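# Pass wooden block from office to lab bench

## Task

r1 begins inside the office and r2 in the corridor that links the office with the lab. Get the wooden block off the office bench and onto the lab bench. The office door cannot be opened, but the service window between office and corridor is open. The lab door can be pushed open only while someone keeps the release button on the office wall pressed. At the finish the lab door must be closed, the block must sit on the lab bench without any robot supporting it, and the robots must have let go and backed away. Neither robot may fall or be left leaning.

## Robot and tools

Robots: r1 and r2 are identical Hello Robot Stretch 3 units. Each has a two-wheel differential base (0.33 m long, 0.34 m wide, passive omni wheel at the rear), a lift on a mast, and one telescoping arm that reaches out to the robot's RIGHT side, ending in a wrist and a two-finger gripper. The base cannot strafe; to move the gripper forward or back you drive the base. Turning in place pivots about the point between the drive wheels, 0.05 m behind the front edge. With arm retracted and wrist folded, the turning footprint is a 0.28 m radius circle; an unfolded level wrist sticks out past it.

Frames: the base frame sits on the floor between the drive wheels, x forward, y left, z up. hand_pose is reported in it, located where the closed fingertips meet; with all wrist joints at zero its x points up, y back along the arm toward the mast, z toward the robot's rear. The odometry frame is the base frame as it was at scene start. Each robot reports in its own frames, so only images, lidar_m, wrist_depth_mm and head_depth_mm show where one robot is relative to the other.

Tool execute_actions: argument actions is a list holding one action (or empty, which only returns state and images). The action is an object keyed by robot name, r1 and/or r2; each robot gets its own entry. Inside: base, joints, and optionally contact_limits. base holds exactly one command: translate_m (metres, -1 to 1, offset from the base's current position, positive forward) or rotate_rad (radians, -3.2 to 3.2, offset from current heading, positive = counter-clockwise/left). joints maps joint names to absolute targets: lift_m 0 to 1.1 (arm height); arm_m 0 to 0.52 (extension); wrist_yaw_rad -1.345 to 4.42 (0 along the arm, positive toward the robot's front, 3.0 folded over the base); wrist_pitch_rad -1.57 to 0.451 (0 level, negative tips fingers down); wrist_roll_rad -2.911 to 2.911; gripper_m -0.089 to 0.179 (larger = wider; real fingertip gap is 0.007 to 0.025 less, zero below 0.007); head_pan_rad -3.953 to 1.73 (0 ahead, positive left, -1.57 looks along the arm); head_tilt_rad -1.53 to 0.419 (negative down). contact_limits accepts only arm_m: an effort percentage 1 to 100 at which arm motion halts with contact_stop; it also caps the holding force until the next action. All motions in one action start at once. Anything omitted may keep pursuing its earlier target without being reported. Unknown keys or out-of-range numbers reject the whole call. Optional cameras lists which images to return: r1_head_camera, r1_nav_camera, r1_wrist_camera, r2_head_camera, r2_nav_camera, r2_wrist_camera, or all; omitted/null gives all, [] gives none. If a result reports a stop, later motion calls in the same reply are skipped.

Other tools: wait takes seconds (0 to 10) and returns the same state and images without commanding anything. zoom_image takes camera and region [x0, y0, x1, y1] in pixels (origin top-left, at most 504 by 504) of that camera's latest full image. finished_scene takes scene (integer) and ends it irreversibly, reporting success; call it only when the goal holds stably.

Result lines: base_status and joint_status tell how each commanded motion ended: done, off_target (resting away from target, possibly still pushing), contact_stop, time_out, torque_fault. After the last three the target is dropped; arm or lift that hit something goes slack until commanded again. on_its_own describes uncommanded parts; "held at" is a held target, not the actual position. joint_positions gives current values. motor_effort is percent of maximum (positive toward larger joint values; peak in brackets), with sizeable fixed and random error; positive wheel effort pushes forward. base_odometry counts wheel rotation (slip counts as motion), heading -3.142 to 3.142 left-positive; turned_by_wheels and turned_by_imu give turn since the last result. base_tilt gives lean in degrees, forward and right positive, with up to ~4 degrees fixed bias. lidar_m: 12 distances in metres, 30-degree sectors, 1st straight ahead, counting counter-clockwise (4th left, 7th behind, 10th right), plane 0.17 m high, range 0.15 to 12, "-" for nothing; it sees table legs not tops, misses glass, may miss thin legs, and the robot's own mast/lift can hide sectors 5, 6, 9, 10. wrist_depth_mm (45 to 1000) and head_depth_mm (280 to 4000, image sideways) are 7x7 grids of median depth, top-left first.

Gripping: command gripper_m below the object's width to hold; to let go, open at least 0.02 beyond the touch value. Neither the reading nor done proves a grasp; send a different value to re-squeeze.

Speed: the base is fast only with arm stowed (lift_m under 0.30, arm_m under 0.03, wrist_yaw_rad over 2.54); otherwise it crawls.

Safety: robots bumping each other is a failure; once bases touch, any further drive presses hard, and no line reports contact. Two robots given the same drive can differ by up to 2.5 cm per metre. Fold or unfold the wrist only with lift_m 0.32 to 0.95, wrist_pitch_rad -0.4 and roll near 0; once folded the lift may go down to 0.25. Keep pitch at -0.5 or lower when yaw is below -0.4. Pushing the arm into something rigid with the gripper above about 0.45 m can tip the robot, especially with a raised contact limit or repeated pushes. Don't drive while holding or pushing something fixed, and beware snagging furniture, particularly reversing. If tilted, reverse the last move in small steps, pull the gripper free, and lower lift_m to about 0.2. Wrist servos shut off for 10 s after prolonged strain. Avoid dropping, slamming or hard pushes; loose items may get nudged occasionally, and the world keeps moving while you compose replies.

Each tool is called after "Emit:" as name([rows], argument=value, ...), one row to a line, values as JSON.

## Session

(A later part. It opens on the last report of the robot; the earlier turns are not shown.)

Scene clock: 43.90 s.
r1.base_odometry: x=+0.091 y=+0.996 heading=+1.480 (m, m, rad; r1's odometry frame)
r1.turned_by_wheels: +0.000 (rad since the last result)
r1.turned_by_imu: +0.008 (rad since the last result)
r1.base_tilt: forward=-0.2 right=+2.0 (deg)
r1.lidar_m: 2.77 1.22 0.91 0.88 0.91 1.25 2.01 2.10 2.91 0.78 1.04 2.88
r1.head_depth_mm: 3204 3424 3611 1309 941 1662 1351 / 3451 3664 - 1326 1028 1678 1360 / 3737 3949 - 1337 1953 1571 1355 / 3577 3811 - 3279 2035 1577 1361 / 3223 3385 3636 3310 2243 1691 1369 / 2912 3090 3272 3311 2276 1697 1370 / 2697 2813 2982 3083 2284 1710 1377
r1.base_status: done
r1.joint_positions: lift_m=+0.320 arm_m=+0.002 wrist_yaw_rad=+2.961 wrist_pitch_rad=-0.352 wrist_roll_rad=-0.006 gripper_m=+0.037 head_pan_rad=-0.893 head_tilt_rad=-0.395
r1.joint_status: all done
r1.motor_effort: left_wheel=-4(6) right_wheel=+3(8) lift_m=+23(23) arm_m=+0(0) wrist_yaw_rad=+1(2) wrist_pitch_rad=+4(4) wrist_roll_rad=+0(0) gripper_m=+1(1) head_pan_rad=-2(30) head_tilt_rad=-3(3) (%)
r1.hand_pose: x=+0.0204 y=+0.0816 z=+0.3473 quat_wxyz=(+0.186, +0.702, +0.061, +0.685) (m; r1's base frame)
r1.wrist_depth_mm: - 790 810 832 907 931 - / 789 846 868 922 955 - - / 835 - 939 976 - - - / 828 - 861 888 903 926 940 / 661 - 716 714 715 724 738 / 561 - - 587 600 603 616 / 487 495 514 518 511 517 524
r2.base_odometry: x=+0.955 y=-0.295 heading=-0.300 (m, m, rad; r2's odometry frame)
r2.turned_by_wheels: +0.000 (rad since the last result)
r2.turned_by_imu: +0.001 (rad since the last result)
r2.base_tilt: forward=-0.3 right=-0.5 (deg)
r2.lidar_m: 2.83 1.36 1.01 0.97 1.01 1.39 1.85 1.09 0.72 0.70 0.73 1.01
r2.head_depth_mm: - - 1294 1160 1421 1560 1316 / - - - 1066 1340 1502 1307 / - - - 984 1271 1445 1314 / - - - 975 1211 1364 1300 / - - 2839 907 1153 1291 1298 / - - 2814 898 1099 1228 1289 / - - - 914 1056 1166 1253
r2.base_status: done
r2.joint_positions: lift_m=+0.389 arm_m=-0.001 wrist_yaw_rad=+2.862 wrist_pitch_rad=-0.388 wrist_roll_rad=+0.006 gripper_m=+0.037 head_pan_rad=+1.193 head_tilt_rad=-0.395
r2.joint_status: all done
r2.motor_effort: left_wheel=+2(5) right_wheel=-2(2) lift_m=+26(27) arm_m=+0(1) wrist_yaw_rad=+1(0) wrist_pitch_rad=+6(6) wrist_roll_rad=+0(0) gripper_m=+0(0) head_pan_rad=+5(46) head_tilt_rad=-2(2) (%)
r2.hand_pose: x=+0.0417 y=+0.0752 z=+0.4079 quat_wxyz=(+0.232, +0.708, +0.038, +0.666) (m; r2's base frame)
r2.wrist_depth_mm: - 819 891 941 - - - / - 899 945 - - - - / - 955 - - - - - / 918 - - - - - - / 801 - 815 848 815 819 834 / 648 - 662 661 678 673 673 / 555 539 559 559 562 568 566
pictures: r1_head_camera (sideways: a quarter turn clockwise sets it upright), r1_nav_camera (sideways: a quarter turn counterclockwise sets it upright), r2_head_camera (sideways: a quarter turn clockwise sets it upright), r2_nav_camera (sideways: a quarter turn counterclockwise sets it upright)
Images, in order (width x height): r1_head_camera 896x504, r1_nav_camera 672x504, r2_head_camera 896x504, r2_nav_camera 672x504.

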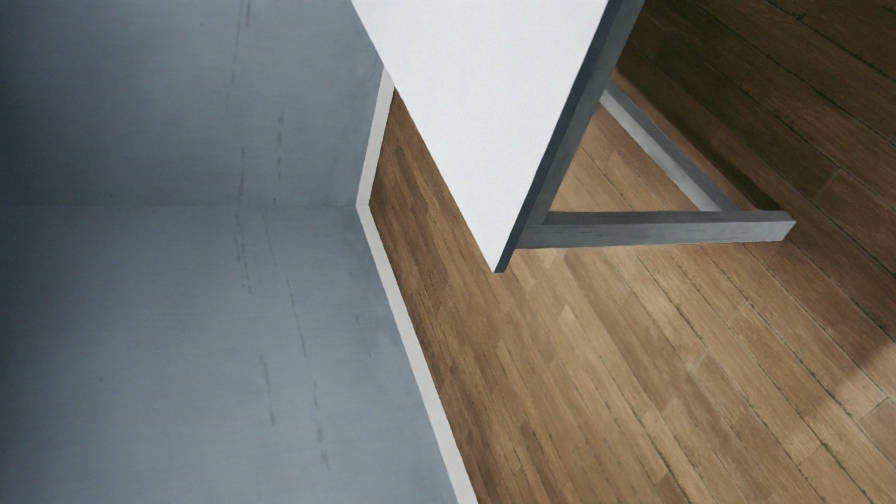

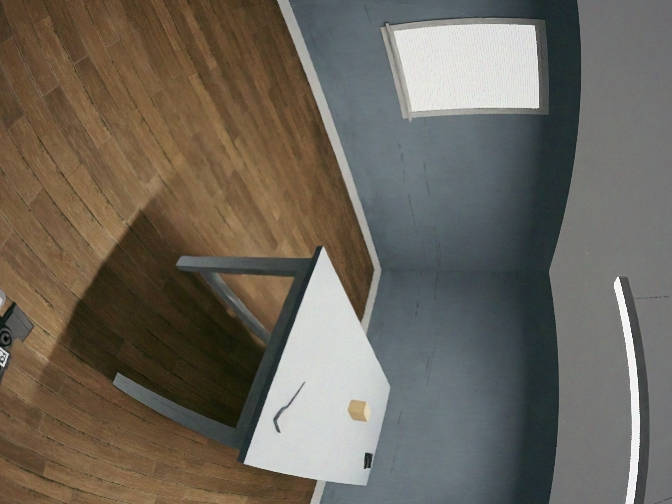

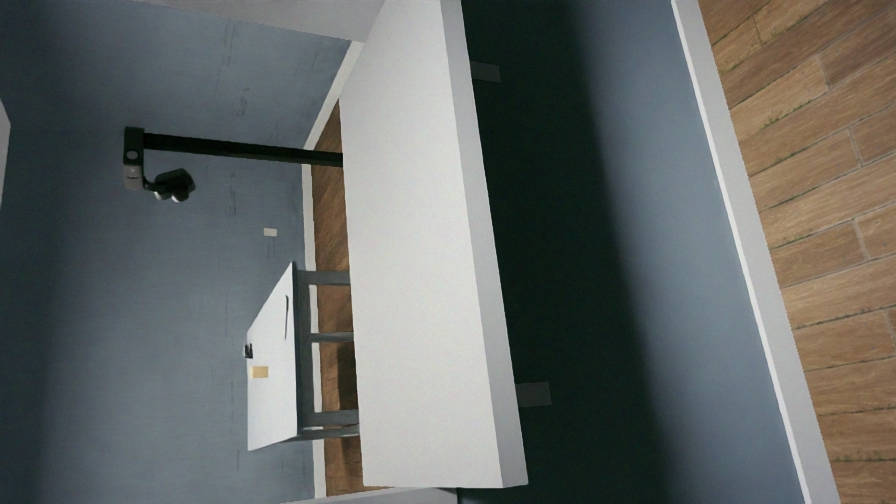

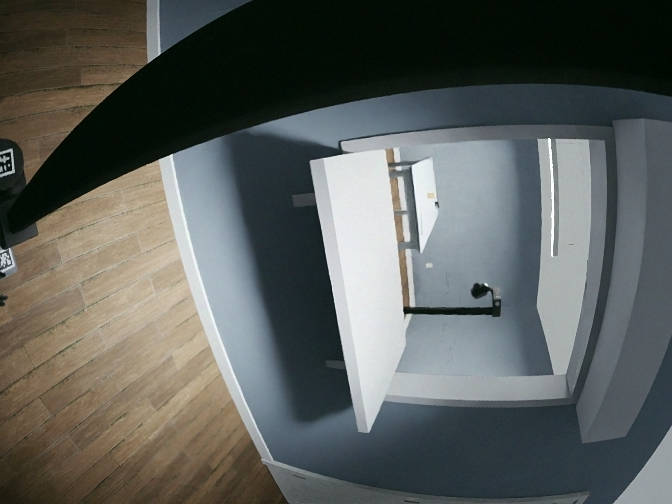

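Emit:
execute_actions([
  {"r1":{"base":{"translate_m":1.0},"joints":{"head_pan_rad":-1.6,"head_tilt_rad":-0.5}},"r2":{"base":{"rotate_rad":3.14},"joints":{"head_pan_rad":-1.57,"head_tilt_rad":-0.5}}},
], cameras=[])

Emit:
execute_actions([
  {"r1":{"base":{"rotate_rad":-1.57},"joints":{"head_pan_rad":-0.9}}},
], cameras=["r1_head_camera","r1_nav_camera","r2_head_camera"])

Scene clock: 61.43 s.
r1.base_odometry: x=+0.182 y=+1.992 heading=+1.480 (m, m, rad; r1's odometry frame)
r1.turned_by_wheels: +0.000 (rad since the last result)
r1.turned_by_imu: +0.008 (rad since the last result)
r1.base_tilt: forward=-0.2 right=+1.8 (deg)
r1.lidar_m: 1.77 1.18 0.88 0.86 0.89 1.25 3.02 1.22 0.85 1.22 2.45 1.82
r1.head_depth_mm: 2918 3240 1663 1072 1010 1168 1246 / 2927 3225 1988 2412 1861 1485 1266 / 2987 3224 3534 2643 1945 1538 1270 / 2977 3266 3557 2710 1946 1536 1280 / 2977 3255 3611 2715 1972 1542 1281 / 2976 3301 3597 2761 1974 1556 1278 / 3049 3332 3623 2712 1980 1570 1301
r1.base_status: done
r1.joint_positions: lift_m=+0.320 arm_m=+0.002 wrist_yaw_rad=+2.961 wrist_pitch_rad=-0.352 wrist_roll_rad=-0.006 gripper_m=+0.037 head_pan_rad=-1.593 head_tilt_rad=-0.493
r1.joint_status: all done
r1.motor_effort: left_wheel=-3(5) right_wheel=+3(7) lift_m=+23(23) arm_m=+0(0) wrist_yaw_rad=-1(0) wrist_pitch_rad=+4(4) wrist_roll_rad=+0(0) gripper_m=+0(1) head_pan_rad=-2(27) head_tilt_rad=-4(15) (%)
r1.hand_pose: x=+0.0204 y=+0.0816 z=+0.3473 quat_wxyz=(+0.186, +0.702, +0.061, +0.685) (m; r1's base frame)
r1.wrist_depth_mm: - 761 791 824 853 912 959 / 775 818 853 891 935 999 - / 819 - 909 955 - - - / 833 - 851 889 900 929 938 / 674 - 717 699 731 737 741 / 563 - - 580 599 605 606 / 489 488 516 519 506 516 525
r2.base_odometry: x=+0.955 y=-0.295 heading=+2.840 (m, m, rad; r2's odometry frame)
r2.turned_by_wheels: +3.140 (rad since the last result)
r2.turned_by_imu: +3.162 (rad since the last result)
r2.base_tilt: forward=-0.3 right=-0.5 (deg)
r2.lidar_m: 1.85 1.09 0.73 0.70 0.73 1.00 2.85 1.37 1.01 0.97 1.01 1.39
r2.head_depth_mm: - - 1188 901 1193 1372 1240 / - 3518 1173 892 1206 1369 1236 / - - 1159 888 1217 1382 1231 / 788 867 976 1075 1226 1391 1225 / 790 868 965 1082 1239 1387 1221 / 796 874 971 1094 1253 1392 1222 / 800 880 978 1102 1261 1409 1216
r2.base_status: done
r2.joint_positions: lift_m=+0.389 arm_m=-0.001 wrist_yaw_rad=+2.862 wrist_pitch_rad=-0.388 wrist_roll_rad=+0.006 gripper_m=+0.037 head_pan_rad=-1.563 head_tilt_rad=-0.494
r2.joint_status: all done
r2.motor_effort: left_wheel=-2(5) right_wheel=+2(5) lift_m=+27(26) arm_m=+0(1) wrist_yaw_rad=+1(0) wrist_pitch_rad=+6(6) wrist_roll_rad=+0(0) gripper_m=-1(0) head_pan_rad=-4(47) head_tilt_rad=-2(13) (%)
r2.hand_pose: x=+0.0417 y=+0.0752 z=+0.4079 quat_wxyz=(+0.232, +0.708, +0.038, +0.666) (m; r2's base frame)
r2.wrist_depth_mm: - 608 653 687 829 895 990 / - 653 689 758 912 973 - / - 721 761 827 984 - - / 694 770 825 888 - - - / 730 - 825 852 827 813 804 / 658 - 653 667 689 670 677 / 558 540 554 558 558 566 564
pictures: none
No camera images: the call's "cameras" was empty. Leave "cameras" out to get every camera's image.

Scene clock: 64.87 s.
r1.base_odometry: x=+0.182 y=+1.992 heading=-0.090 (m, m, rad; r1's odometry frame)
r1.turned_by_wheels: -1.570 (rad since the last result)
r1.turned_by_imu: -1.593 (rad since the last result)
r1.base_tilt: forward=-0.2 right=+1.9 (deg)
r1.lidar_m: 1.17 2.47 1.82 1.77 1.19 0.89 0.85 0.89 1.24 3.02 1.22 0.85
r1.head_depth_mm: 2721 2962 3176 2656 1927 1516 1264 / 2941 3191 3448 2641 1937 1536 1269 / 3197 3462 3718 2670 1944 1529 1271 / 3399 3854 3903 1376 1811 1532 1270 / 3822 - - 1231 1977 1559 1286 / 3663 - - 1114 1994 1547 1280 / 3380 3623 1780 1125 999 1133 1229
r1.base_status: done
r1.joint_positions: lift_m=+0.320 arm_m=+0.002 wrist_yaw_rad=+2.961 wrist_pitch_rad=-0.352 wrist_roll_rad=-0.006 gripper_m=+0.037 head_pan_rad=-0.907 head_tilt_rad=-0.494
r1.joint_status: all done
r1.motor_effort: left_wheel=+3(8) right_wheel=-3(6) lift_m=+23(23) arm_m=+0(0) wrist_yaw_rad=+1(0) wrist_pitch_rad=+4(4) wrist_roll_rad=+0(0) gripper_m=+0(0) head_pan_rad=+2(28) head_tilt_rad=-3(4) (%)
r1.hand_pose: x=+0.0204 y=+0.0816 z=+0.3473 quat_wxyz=(+0.186, +0.702, +0.061, +0.685) (m; r1's base frame)
r1.wrist_depth_mm: - - - - - - - / - - - - - - - / - - - - - - - / 826 - 855 875 917 920 925 / 668 - 719 705 726 731 747 / 557 - - 586 595 603 611 / 489 488 512 514 508 519 522
r2.base_odometry: x=+0.955 y=-0.295 heading=+2.840 (m, m, rad; r2's odometry frame)
r2.turned_by_wheels: +0.000 (rad since the last result)
r2.turned_by_imu: +0.001 (rad since the last result)
r2.base_tilt: forward=-0.4 right=-0.5 (deg)
r2.lidar_m: 1.85 1.10 0.72 0.70 0.73 1.00 2.84 1.37 1.00 0.97 1.01 1.39
r2.head_depth_mm: - - 1185 902 1193 1376 1244 / - 3542 1176 895 1206 1370 1234 / - - 1157 889 1217 1386 1228 / 788 867 975 1078 1230 1388 1220 / 790 869 964 1084 1244 1388 1221 / 795 876 971 1094 1250 1399 1216 / 801 880 978 1104 1264 1407 1213
r2.base_status: not commanded
r2.joint_positions: lift_m=+0.389 arm_m=-0.001 wrist_yaw_rad=+2.862 wrist_pitch_rad=-0.388 wrist_roll_rad=+0.006 gripper_m=+0.037 head_pan_rad=-1.563 head_tilt_rad=-0.494
r2.joint_status: not commanded
r2.motor_effort: left_wheel=-2(2) right_wheel=+2(2) lift_m=+26(26) arm_m=-1(1) wrist_yaw_rad=+0(0) wrist_pitch_rad=+6(6) wrist_roll_rad=-1(0) gripper_m=-1(0) head_pan_rad=-4(4) head_tilt_rad=-3(3) (%)
r2.hand_pose: x=+0.0417 y=+0.0752 z=+0.4079 quat_wxyz=(+0.232, +0.708, +0.038, +0.666) (m; r2's base frame)
r2.wrist_depth_mm: - 608 640 690 820 892 964 / - 648 694 750 891 982 - / - 707 764 809 998 - - / 692 774 822 875 - - - / 729 - 817 839 802 816 825 / 656 - 656 655 671 666 676 / 553 533 556 561 561 559 568
pictures: r1_head_camera (sideways: a quarter turn clockwise sets it upright), r1_nav_camera (sideways: a quarter turn counterclockwise sets it upright), r2_head_camera (sideways: a quarter turn clockwise sets it upright)
Images, in order (width x height): r1_head_camera 896x504, r1_nav_camera 672x504, r2_head_camera 896x504.

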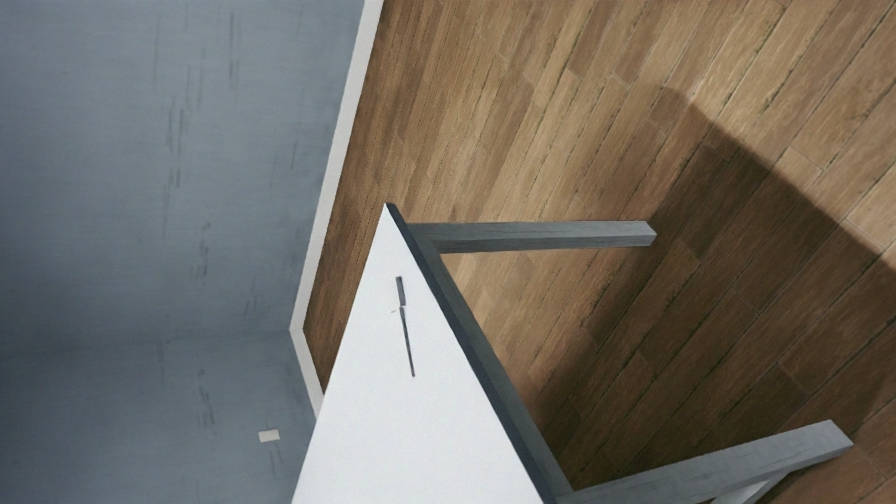

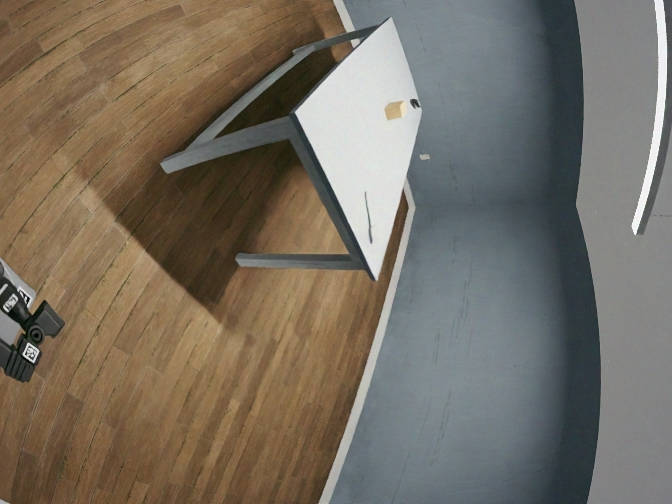

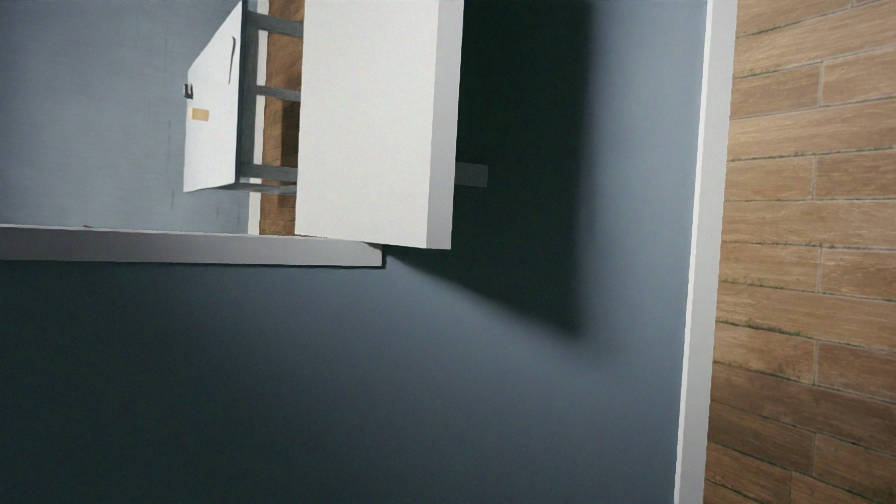

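Emit:
execute_actions([
  {"r1":{"base":{"translate_m":0.5},"joints":{"head_pan_rad":-1.0,"head_tilt_rad":-0.7}},"r2":{"base":{"translate_m":0.35}}},
], cameras=["r1_head_camera","r1_nav_camera","r2_head_camera"])

Scene clock: 80.47 s.
r1.base_odometry: x=+0.680 y=+1.947 heading=-0.090 (m, m, rad; r1's odometry frame)
r1.turned_by_wheels: +0.000 (rad since the last result)
r1.turned_by_imu: +0.005 (rad since the last result)
r1.base_tilt: forward=-0.2 right=+1.9 (deg)
r1.lidar_m: 1.24 2.45 1.81 1.76 1.84 1.40 1.36 1.42 1.97 3.03 0.42 0.41
r1.head_depth_mm: 2682 2961 2343 1900 1580 1329 1152 / 2837 3164 1046 1175 1518 1350 1152 / 3035 3404 1050 805 1553 1347 1158 / 3250 3579 1063 807 691 1288 1119 / 3511 3793 1075 811 658 1115 1139 / 3414 3594 1083 820 697 1304 1178 / 3109 1610 1088 826 1549 1329 1178
r1.base_status: done
r1.joint_positions: lift_m=+0.320 arm_m=+0.002 wrist_yaw_rad=+2.961 wrist_pitch_rad=-0.352 wrist_roll_rad=-0.006 gripper_m=+0.037 head_pan_rad=-0.993 head_tilt_rad=-0.691
r1.joint_status: all done
r1.motor_effort: left_wheel=+2(9) right_wheel=-3(3) lift_m=+24(23) arm_m=+0(0) wrist_yaw_rad=+0(0) wrist_pitch_rad=+4(4) wrist_roll_rad=+0(0) gripper_m=+0(1) head_pan_rad=-2(10) head_tilt_rad=-5(24) (%)
r1.hand_pose: x=+0.0204 y=+0.0816 z=+0.3473 quat_wxyz=(+0.186, +0.702, +0.061, +0.685) (m; r1's base frame)
r1.wrist_depth_mm: - - - - - - - / - - - - - - - / - - - - - - - / 808 - 853 887 892 923 947 / 665 - 713 704 717 735 762 / 560 - - 588 596 605 612 / 485 490 509 514 509 516 526
r2.base_odometry: x=+0.621 y=-0.191 heading=+2.840 (m, m, rad; r2's odometry frame)
r2.turned_by_wheels: +0.000 (rad since the last result)
r2.turned_by_imu: +0.001 (rad since the last result)
r2.base_tilt: forward=-0.3 right=-0.5 (deg)
r2.lidar_m: 1.49 1.09 0.81 0.69 0.72 1.00 2.83 1.37 1.01 0.97 1.01 1.39
r2.head_depth_mm: 775 850 944 1054 1199 1370 1237 / 780 856 947 1065 1211 1373 1230 / 785 862 956 1070 1221 1392 1233 / 789 866 963 1080 1234 1397 1228 / 793 870 967 1088 1242 1386 1223 / 797 878 974 1097 1256 1401 1219 / 801 883 980 1106 1260 1410 1216
r2.base_status: done
r2.joint_positions: lift_m=+0.389 arm_m=-0.001 wrist_yaw_rad=+2.862 wrist_pitch_rad=-0.388 wrist_roll_rad=+0.006 gripper_m=+0.037 head_pan_rad=-1.563 head_tilt_rad=-0.494
r2.joint_status: not commanded
r2.motor_effort: left_wheel=-2(4) right_wheel=+1(6) lift_m=+26(26) arm_m=-1(2) wrist_yaw_rad=+0(1) wrist_pitch_rad=+6(6) wrist_roll_rad=-1(0) gripper_m=+0(0) head_pan_rad=-3(4) head_tilt_rad=-4(3) (%)
r2.hand_pose: x=+0.0417 y=+0.0752 z=+0.4079 quat_wxyz=(+0.232, +0.708, +0.038, +0.666) (m; r2's base frame)
r2.wrist_depth_mm: - 606 707 756 828 895 868 / - 648 754 833 896 933 982 / - 704 813 915 976 - - / 695 774 873 973 - - - / 735 - 818 844 818 801 830 / 658 - 667 659 691 678 679 / 555 535 552 566 564 565 569
pictures: r1_head_camera (sideways: a quarter turn clockwise sets it upright), r1_nav_camera (sideways: a quarter turn counterclockwise sets it upright), r2_head_camera (sideways: a quarter turn clockwise sets it upright)
Images, in order (width x height): r1_head_camera 896x504, r1_nav_camera 672x504, r2_head_camera 896x504.

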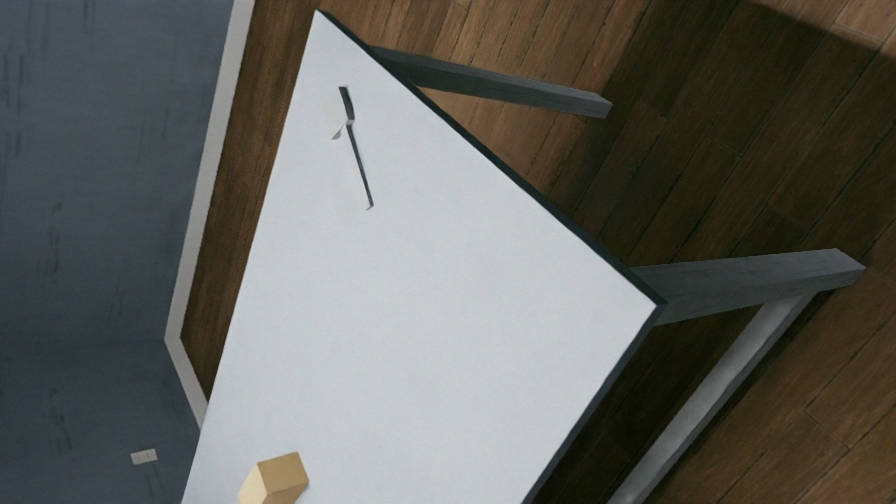

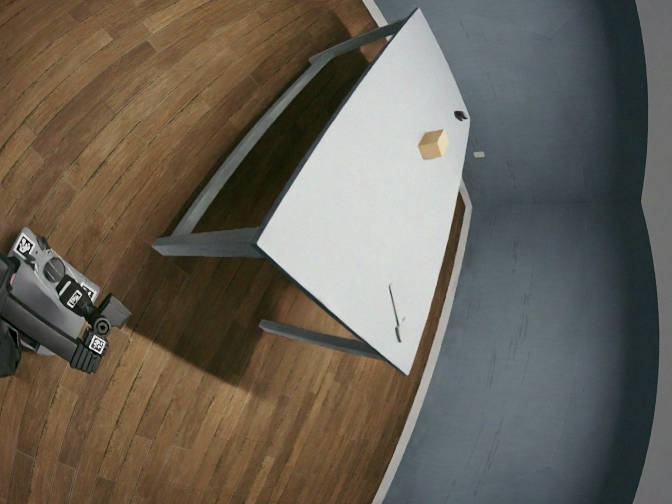

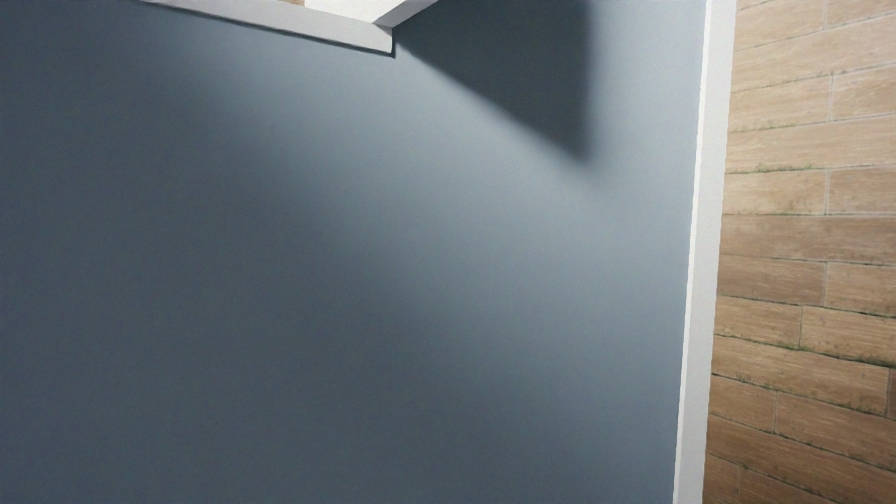

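Emit:
execute_actions([
  {"r1":{"joints":{"lift_m":0.9,"wrist_pitch_rad":-0.4,"head_pan_rad":-1.3,"head_tilt_rad":-0.8}},"r2":{"base":{"translate_m":-0.9},"joints":{"lift_m":0.9}}},
], cameras=[])

Emit:
execute_actions([
  {"r1":{"base":{"translate_m":0.85},"joints":{"lift_m":0.95,"wrist_yaw_rad":0,"gripper_m":0.15}},"r2":{"joints":{"wrist_yaw_rad":0,"wrist_pitch_rad":-0.4,"gripper_m":0.15}}},
])

Scene clock: 98.00 s.
r1.base_odometry: x=+0.680 y=+1.947 heading=-0.090 (m, m, rad; r1's odometry frame)
r1.turned_by_wheels: +0.000 (rad since the last result)
r1.turned_by_imu: +0.001 (rad since the last result)
r1.base_tilt: forward=-0.1 right=+1.9 (deg)
r1.lidar_m: 1.23 2.45 1.81 1.76 1.84 1.40 1.36 1.42 1.97 3.03 0.42 0.41
r1.head_depth_mm: 2586 2767 2165 1768 1550 - 1101 / 2651 2837 2183 1778 1556 - - / 2754 2922 2196 1773 1564 1228 1142 / 2873 2929 977 1642 1497 1259 1131 / 2919 2965 906 772 1504 1283 1131 / 3068 2977 909 731 650 932 1138 / 3176 3049 917 734 630 1257 1138
r1.base_status: not commanded
r1.joint_positions: lift_m=+0.900 arm_m=+0.002 wrist_yaw_rad=+2.961 wrist_pitch_rad=-0.412 wrist_roll_rad=-0.006 gripper_m=+0.037 head_pan_rad=-1.293 head_tilt_rad=-0.790
r1.joint_status: all done
r1.motor_effort: left_wheel=+2(2) right_wheel=-2(3) lift_m=+28(26) arm_m=+0(0) wrist_yaw_rad=-1(0) wrist_pitch_rad=+4(5) wrist_roll_rad=+0(0) gripper_m=-1(1) head_pan_rad=-2(20) head_tilt_rad=-6(18) (%)
r1.hand_pose: x=+0.0191 y=+0.0746 z=+0.9137 quat_wxyz=(+0.207, +0.700, +0.083, +0.679) (m; r1's base frame)
r1.wrist_depth_mm: - - - - - - - / - - - - - - - / - - - - - - - / - - - - - - - / - - - - - - - / - - - - - - - / - - - - - - -
r2.base_odometry: x=+1.481 y=-0.459 heading=+2.840 (m, m, rad; r2's odometry frame)
r2.turned_by_wheels: +0.000 (rad since the last result)
r2.turned_by_imu: +0.004 (rad since the last result)
r2.base_tilt: forward=-0.3 right=-0.5 (deg)
r2.lidar_m: 2.40 0.99 0.73 0.70 0.73 1.01 2.34 1.36 1.00 0.97 1.01 1.39
r2.head_depth_mm: - - 1022 900 1190 1342 - / - - 1176 896 1203 1362 - / - 3449 1163 886 1210 1378 - / - 3385 1153 883 1224 1389 - / - - 1139 876 1228 1404 - / - - 1127 1086 1249 1389 1248 / - - 1119 1093 1256 1396 1214
r2.base_status: done
r2.joint_positions: lift_m=+0.900 arm_m=-0.001 wrist_yaw_rad=+2.862 wrist_pitch_rad=-0.389 wrist_roll_rad=+0.006 gripper_m=+0.037 head_pan_rad=-1.563 head_tilt_rad=-0.494
r2.joint_status: all done
r2.motor_effort: left_wheel=-2(6) right_wheel=+2(4) lift_m=+35(35) arm_m=-1(1) wrist_yaw_rad=+0(1) wrist_pitch_rad=+6(6) wrist_roll_rad=+0(0) gripper_m=+0(0) head_pan_rad=-4(3) head_tilt_rad=-2(3) (%)
r2.hand_pose: x=+0.0417 y=+0.0752 z=+0.9189 quat_wxyz=(+0.232, +0.708, +0.038, +0.666) (m; r2's base frame)
r2.wrist_depth_mm: - 618 652 697 753 802 997 / - 659 707 762 816 888 - / - 697 759 811 907 1000 - / 703 777 838 896 - - - / 774 - 890 - - - - / 841 - 967 - - - - / 934 - - - - - -
pictures: none
No camera images: the call's "cameras" was empty. Leave "cameras" out to get every camera's image.

Scene clock: 107.47 s.
r1.base_odometry: x=+1.526 y=+1.870 heading=-0.090 (m, m, rad; r1's odometry frame)
r1.turned_by_wheels: +0.000 (rad since the last result)
r1.turned_by_imu: +0.007 (rad since the last result)
r1.base_tilt: forward=-0.2 right=+1.9 (deg)
r1.lidar_m: 2.12 2.22 1.78 1.74 1.82 2.28 2.22 0.43 0.32 0.31 0.33 0.46
r1.head_depth_mm: 2591 2790 877 - - - 939 / 2670 2860 882 723 585 875 1063 / 2746 2905 767 717 601 1224 1090 / 2855 2925 874 722 605 1254 1109 / 3019 2939 905 729 608 1293 1134 / 3085 3019 908 731 627 1296 1139 / 3017 1215 920 734 660 1252 1144
r1.base_status: done
r1.joint_positions: lift_m=+0.950 arm_m=+0.002 wrist_yaw_rad=+0.002 wrist_pitch_rad=-0.413 wrist_roll_rad=-0.006 gripper_m=+0.150 head_pan_rad=-1.293 head_tilt_rad=-0.790
r1.joint_status: all done
r1.motor_effort: left_wheel=+1(8) right_wheel=-2(4) lift_m=+28(28) arm_m=+0(0) wrist_yaw_rad=-1(2) wrist_pitch_rad=+4(4) wrist_roll_rad=+0(0) gripper_m=+0(83) head_pan_rad=-2(3) head_tilt_rad=-6(5) (%)
r1.hand_pose: x=-0.0211 y=-0.3719 z=+0.9635 quat_wxyz=(+0.695, +0.146, -0.689, -0.144) (m; r1's base frame)
r1.wrist_depth_mm: - - - - - - - / - - - - - - - / 673 685 704 718 755 758 - / 533 480 489 565 573 587 594 / 442 461 451 460 470 497 488 / 384 381 385 391 397 - 406 / 318 329 334 337 342 340 355
r2.base_odometry: x=+1.481 y=-0.459 heading=+2.840 (m, m, rad; r2's odometry frame)
r2.turned_by_wheels: +0.000 (rad since the last result)
r2.turned_by_imu: +0.002 (rad since the last result)
r2.base_tilt: forward=-0.3 right=-0.5 (deg)
r2.lidar_m: 2.39 0.99 0.73 0.70 0.73 1.01 2.33 1.36 1.00 0.97 1.00 1.39
r2.head_depth_mm: - - 1026 902 1189 1335 - / - - 1170 896 1195 1360 - / - 3503 1157 887 1212 - - / - 3396 1154 879 1222 1364 - / - - 1138 878 1230 1387 1224 / - - 1126 1087 1247 1382 1220 / - - 1118 1100 1255 1401 1214
r2.base_status: not commanded
r2.joint_positions: lift_m=+0.900 arm_m=-0.001 wrist_yaw_rad=+0.003 wrist_pitch_rad=-0.412 wrist_roll_rad=+0.006 gripper_m=+0.150 head_pan_rad=-1.563 head_tilt_rad=-0.494
r2.joint_status: all done
r2.motor_effort: left_wheel=-2(1) right_wheel=+2(2) lift_m=+35(35) arm_m=-1(1) wrist_yaw_rad=-2(2) wrist_pitch_rad=+5(5) wrist_roll_rad=+0(0) gripper_m=+0(88) head_pan_rad=-3(3) head_tilt_rad=-2(3) (%)
r2.hand_pose: x=-0.0209 y=-0.3691 z=+0.9136 quat_wxyz=(+0.691, +0.145, -0.694, -0.144) (m; r2's base frame)
r2.wrist_depth_mm: 689 - - - - 640 641 / 504 506 502 499 504 666 700 / 789 771 771 772 767 774 748 / 851 851 846 844 832 831 818 / 961 945 942 943 935 936 937 / - - - - - - - / - - - - - - -
pictures: r1_head_camera (sideways: a quarter turn clockwise sets it upright), r1_nav_camera (sideways: a quarter turn counterclockwise sets it upright), r1_wrist_camera, r2_head_camera (sideways: a quarter turn clockwise sets it upright), r2_nav_camera (sideways: a quarter turn counterclockwise sets it upright), r2_wrist_camera
Images, in order (width x height): r1_head_camera 896x504, r1_nav_camera 672x504, r1_wrist_camera 644x364, r2_head_camera 896x504, r2_nav_camera 672x504, r2_wrist_camera 644x364.

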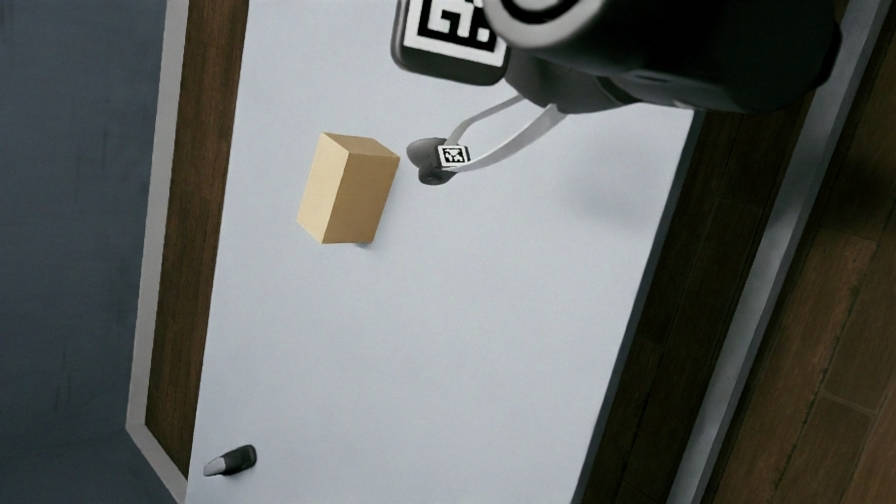

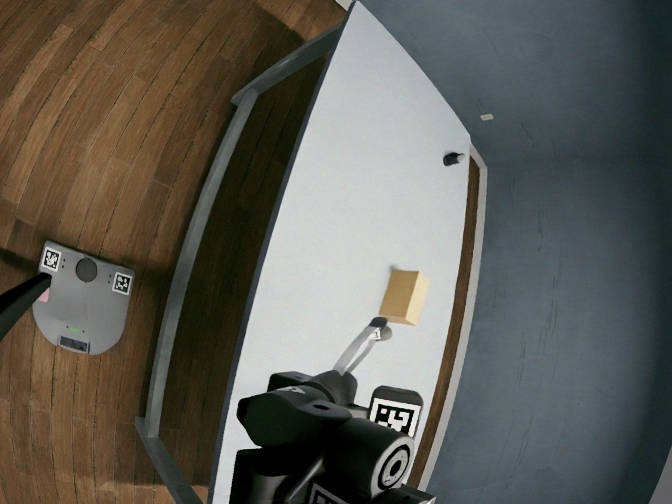

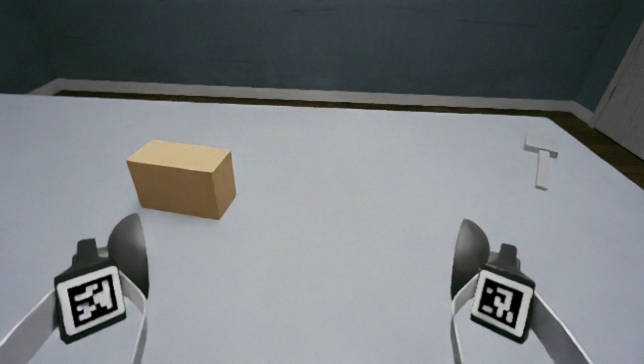

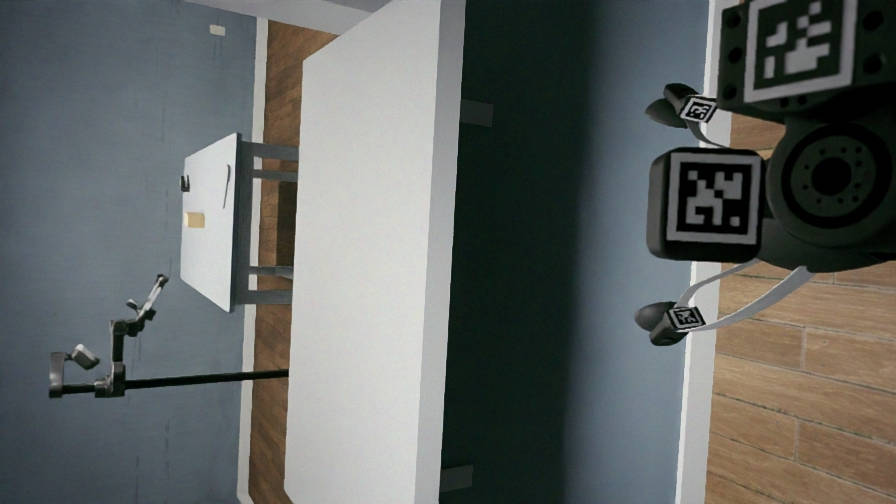

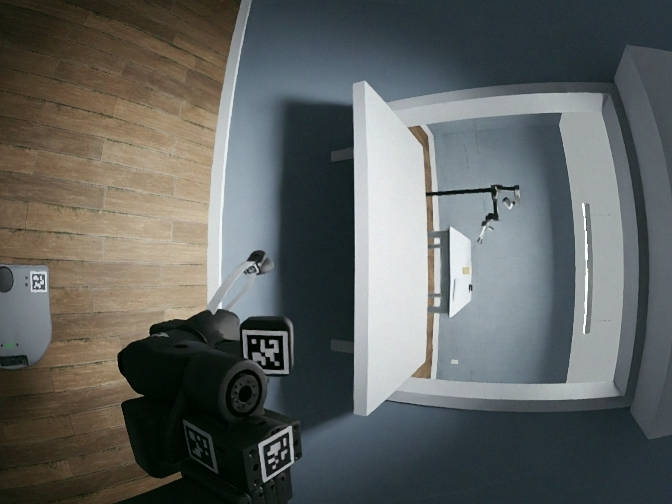

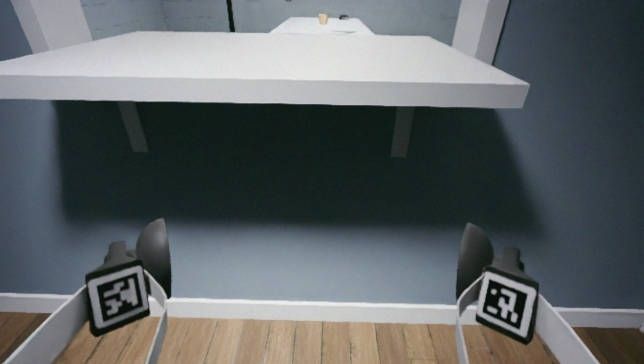

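Emit:
execute_actions([
  {"r1":{"base":{"translate_m":-0.2},"joints":{"wrist_yaw_rad":1.2,"wrist_pitch_rad":-0.3,"arm_m":0.45,"gripper_m":0.15,"lift_m":0.9}},"r2":{"joints":{"lift_m":1.05,"wrist_pitch_rad":-0.2}}},
], cameras=["r1_head_camera","r1_wrist_camera","r2_wrist_camera"])

Scene clock: 127.50 s.
r1.base_odometry: x=+1.327 y=+1.888 heading=-0.090 (m, m, rad; r1's odometry frame)
r1.turned_by_wheels: +0.000 (rad since the last result)
r1.turned_by_imu: +0.000 (rad since the last result)
r1.base_tilt: forward=-0.2 right=+1.9 (deg)
r1.lidar_m: 2.32 2.41 1.80 1.74 1.82 2.07 2.01 0.42 0.32 0.31 0.32 0.45
r1.head_depth_mm: 2561 2847 861 709 595 534 1111 / 2669 - 882 713 597 546 1079 / 2742 2937 885 718 602 1202 1087 / 2866 2967 870 723 605 1258 1096 / 2999 2948 820 726 608 1289 1130 / 3086 2997 879 731 627 1292 1135 / 3186 1224 918 736 644 1254 1142
r1.base_status: done
r1.joint_positions: lift_m=+0.900 arm_m=+0.450 wrist_yaw_rad=+1.199 wrist_pitch_rad=-0.320 wrist_roll_rad=-0.006 gripper_m=+0.150 head_pan_rad=-1.293 head_tilt_rad=-0.790
r1.joint_status: all done
r1.motor_effort: left_wheel=+1(5) right_wheel=-1(8) lift_m=+18(25) arm_m=+3(3) wrist_yaw_rad=+1(2) wrist_pitch_rad=+6(6) wrist_roll_rad=+0(0) gripper_m=-1(2) head_pan_rad=-2(2) head_tilt_rad=-5(6) (%)
r1.hand_pose: x=+0.1982 y=-0.6803 z=+0.9356 quat_wxyz=(+0.642, +0.486, -0.510, +0.302) (m; r1's base frame)
r1.wrist_depth_mm: - - - - - - - / - - - - - - - / 725 729 766 772 - - - / 535 547 560 568 579 - - / 430 452 326 449 461 - - / 360 361 284 369 376 - - / 295 309 303 313 319 314 331
r2.base_odometry: x=+1.481 y=-0.459 heading=+2.840 (m, m, rad; r2's odometry frame)
r2.turned_by_wheels: +0.000 (rad since the last result)
r2.turned_by_imu: +0.002 (rad since the last result)
r2.base_tilt: forward=-0.2 right=-0.5 (deg)
r2.lidar_m: 2.40 0.99 0.73 0.70 0.73 1.01 2.34 1.36 1.00 0.97 1.01 1.38
r2.head_depth_mm: - - - - - - 1179 / - - - - - - - / - 3503 - - - - - / - 2959 1243 984 1253 1392 1200 / - - 1139 1097 1232 1391 1227 / - - 1128 1088 1242 1392 1215 / - - 1117 1094 1256 1400 1218
r2.base_status: not commanded
r2.joint_positions: lift_m=+1.050 arm_m=-0.001 wrist_yaw_rad=+0.002 wrist_pitch_rad=-0.221 wrist_roll_rad=+0.006 gripper_m=+0.150 head_pan_rad=-1.563 head_tilt_rad=-0.494
r2.joint_status: all done
r2.motor_effort: left_wheel=-2(1) right_wheel=+2(2) lift_m=+35(33) arm_m=-1(1) wrist_yaw_rad=-1(2) wrist_pitch_rad=+9(10) wrist_roll_rad=+0(1) gripper_m=+0(0) head_pan_rad=-3(4) head_tilt_rad=-2(2) (%)
r2.hand_pose: x=-0.0209 y=-0.3886 z=+1.1085 quat_wxyz=(+0.701, +0.079, -0.704, -0.078) (m; r2's base frame)
r2.wrist_depth_mm: 688 - - - - 644 640 / 700 - - - - 694 683 / 742 - - - - 723 718 / 779 795 807 828 822 756 772 / 586 594 603 604 574 801 818 / 904 - 891 881 884 - 867 / 968 979 971 934 931 963 932
pictures: r1_head_camera (sideways: a quarter turn clockwise sets it upright), r1_wrist_camera, r2_wrist_camera
Images, in order (width x height): r1_head_camera 896x504, r1_wrist_camera 644x364, r2_wrist_camera 644x364.

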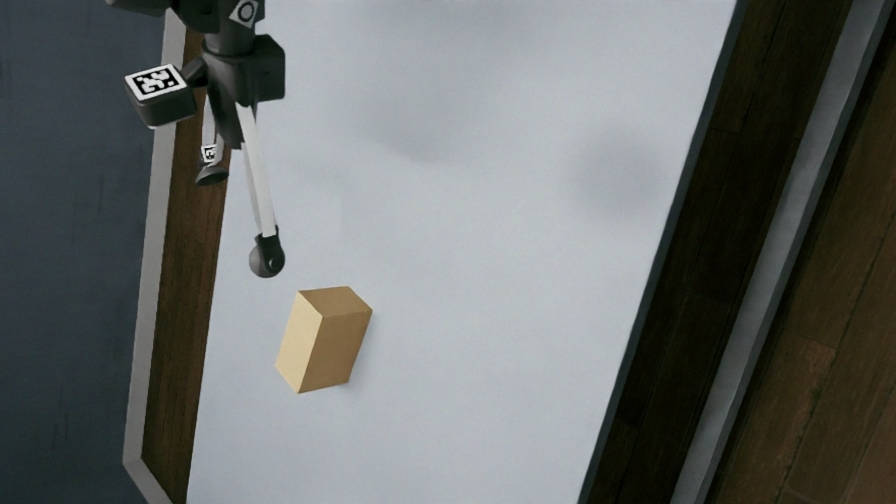

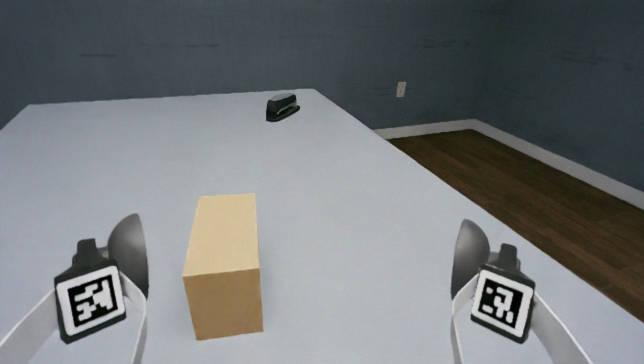

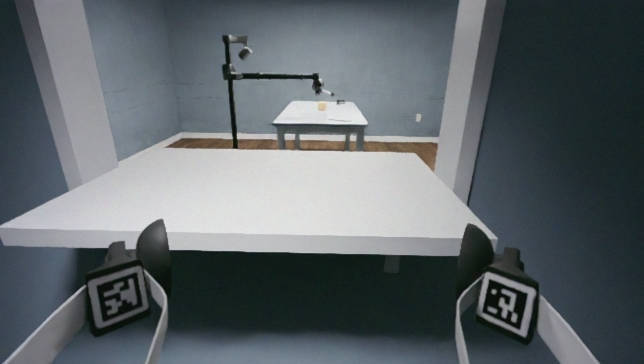

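Emit:
execute_actions([
  {"r1":{"joints":{"arm_m":0.39,"lift_m":0.84,"gripper_m":0.17}}},
], cameras=["r1_head_camera","r1_wrist_camera"])

Scene clock: 132.60 s.
r1.base_odometry: x=+1.327 y=+1.888 heading=-0.090 (m, m, rad; r1's odometry frame)
r1.turned_by_wheels: +0.000 (rad since the last result)
r1.turned_by_imu: +0.000 (rad since the last result)
r1.base_tilt: forward=-0.1 right=+1.9 (deg)
r1.lidar_m: 2.32 2.42 1.80 1.74 1.82 2.08 2.02 0.42 0.32 0.31 0.32 0.45
r1.head_depth_mm: 2598 2783 810 709 595 533 1119 / 2678 2903 804 713 598 547 1078 / 2775 2948 907 717 601 1207 1085 / 2834 2917 929 722 605 1260 1091 / 2969 3003 818 726 606 1286 1130 / 3092 3006 882 730 627 1294 1136 / 3219 1229 917 735 648 1252 1146
r1.base_status: not commanded
r1.joint_positions: lift_m=+0.840 arm_m=+0.390 wrist_yaw_rad=+1.199 wrist_pitch_rad=-0.320 wrist_roll_rad=-0.006 gripper_m=+0.170 head_pan_rad=-1.293 head_tilt_rad=-0.790
r1.joint_status: all done
r1.motor_effort: left_wheel=+1(2) right_wheel=-1(1) lift_m=+17(20) arm_m=-3(2) wrist_yaw_rad=+1(0) wrist_pitch_rad=+6(6) wrist_roll_rad=+0(0) gripper_m=+1(74) head_pan_rad=-2(2) head_tilt_rad=-6(5) (%)
r1.hand_pose: x=+0.1982 y=-0.6211 z=+0.8756 quat_wxyz=(+0.642, +0.486, -0.510, +0.302) (m; r1's base frame)
r1.wrist_depth_mm: - - - - - - - / - 880 951 948 - - - / 565 575 595 614 631 - - / 423 431 414 320 457 468 - / 349 343 334 296 360 372 372 / - 285 288 292 296 - 306 / 233 243 246 248 251 247 260
r2.base_odometry: x=+1.481 y=-0.459 heading=+2.840 (m, m, rad; r2's odometry frame)
r2.turned_by_wheels: +0.000 (rad since the last result)
r2.turned_by_imu: +0.001 (rad since the last result)
r2.base_tilt: forward=-0.2 right=-0.4 (deg)
r2.lidar_m: 2.39 0.99 0.73 0.71 0.73 1.01 2.33 1.36 1.00 0.97 1.00 1.38
r2.head_depth_mm: - - - - - - 1179 / - - - - - - - / - 3486 - - - - - / - 2982 1242 982 1251 1393 1200 / - - 1138 1098 1235 1389 1223 / - - 1127 1087 1242 1388 1222 / - - 1117 1095 1260 1402 1218
r2.base_status: not commanded
r2.joint_positions: lift_m=+1.050 arm_m=-0.001 wrist_yaw_rad=+0.002 wrist_pitch_rad=-0.221 wrist_roll_rad=+0.006 gripper_m=+0.150 head_pan_rad=-1.563 head_tilt_rad=-0.494
r2.joint_status: not commanded
r2.motor_effort: left_wheel=-1(1) right_wheel=+2(2) lift_m=+36(35) arm_m=-1(1) wrist_yaw_rad=-1(2) wrist_pitch_rad=+9(9) wrist_roll_rad=+0(0) gripper_m=+0(0) head_pan_rad=-4(3) head_tilt_rad=-3(3) (%)
r2.hand_pose: x=-0.0209 y=-0.3886 z=+1.1085 quat_wxyz=(+0.701, +0.079, -0.704, -0.078) (m; r2's base frame)
r2.wrist_depth_mm: 680 - - - - 634 636 / 700 - - - - 680 676 / 733 - - - - 704 713 / 766 794 802 818 821 773 757 / 590 589 600 597 567 807 800 / 904 - 888 895 859 - 880 / 971 997 962 942 959 954 946
pictures: r1_head_camera (sideways: a quarter turn clockwise sets it upright), r1_wrist_camera
Images, in order (width x height): r1_head_camera 896x504, r1_wrist_camera 644x364.

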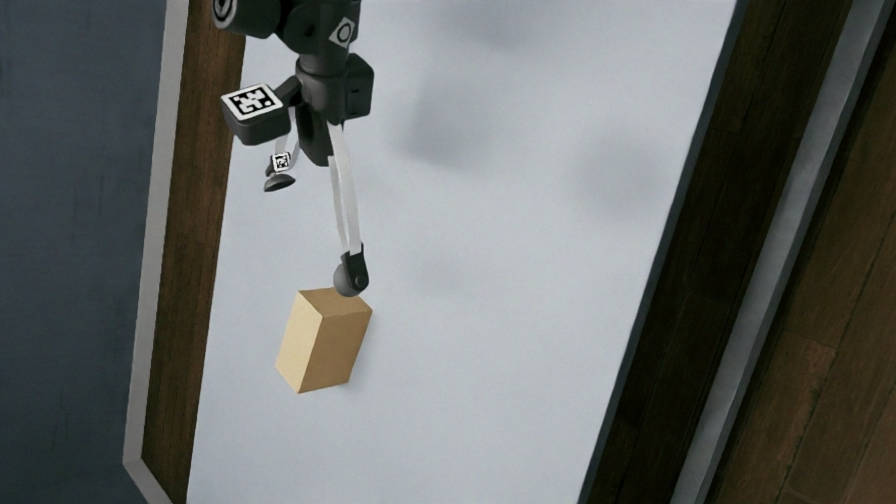

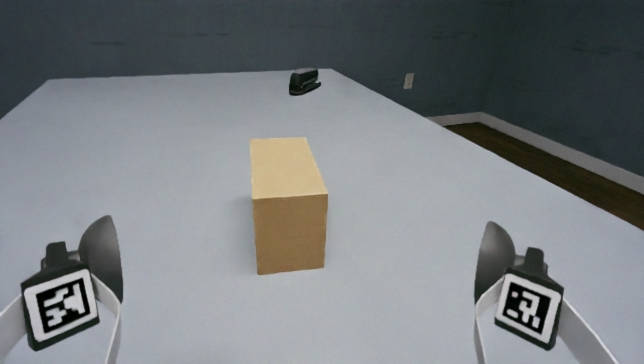

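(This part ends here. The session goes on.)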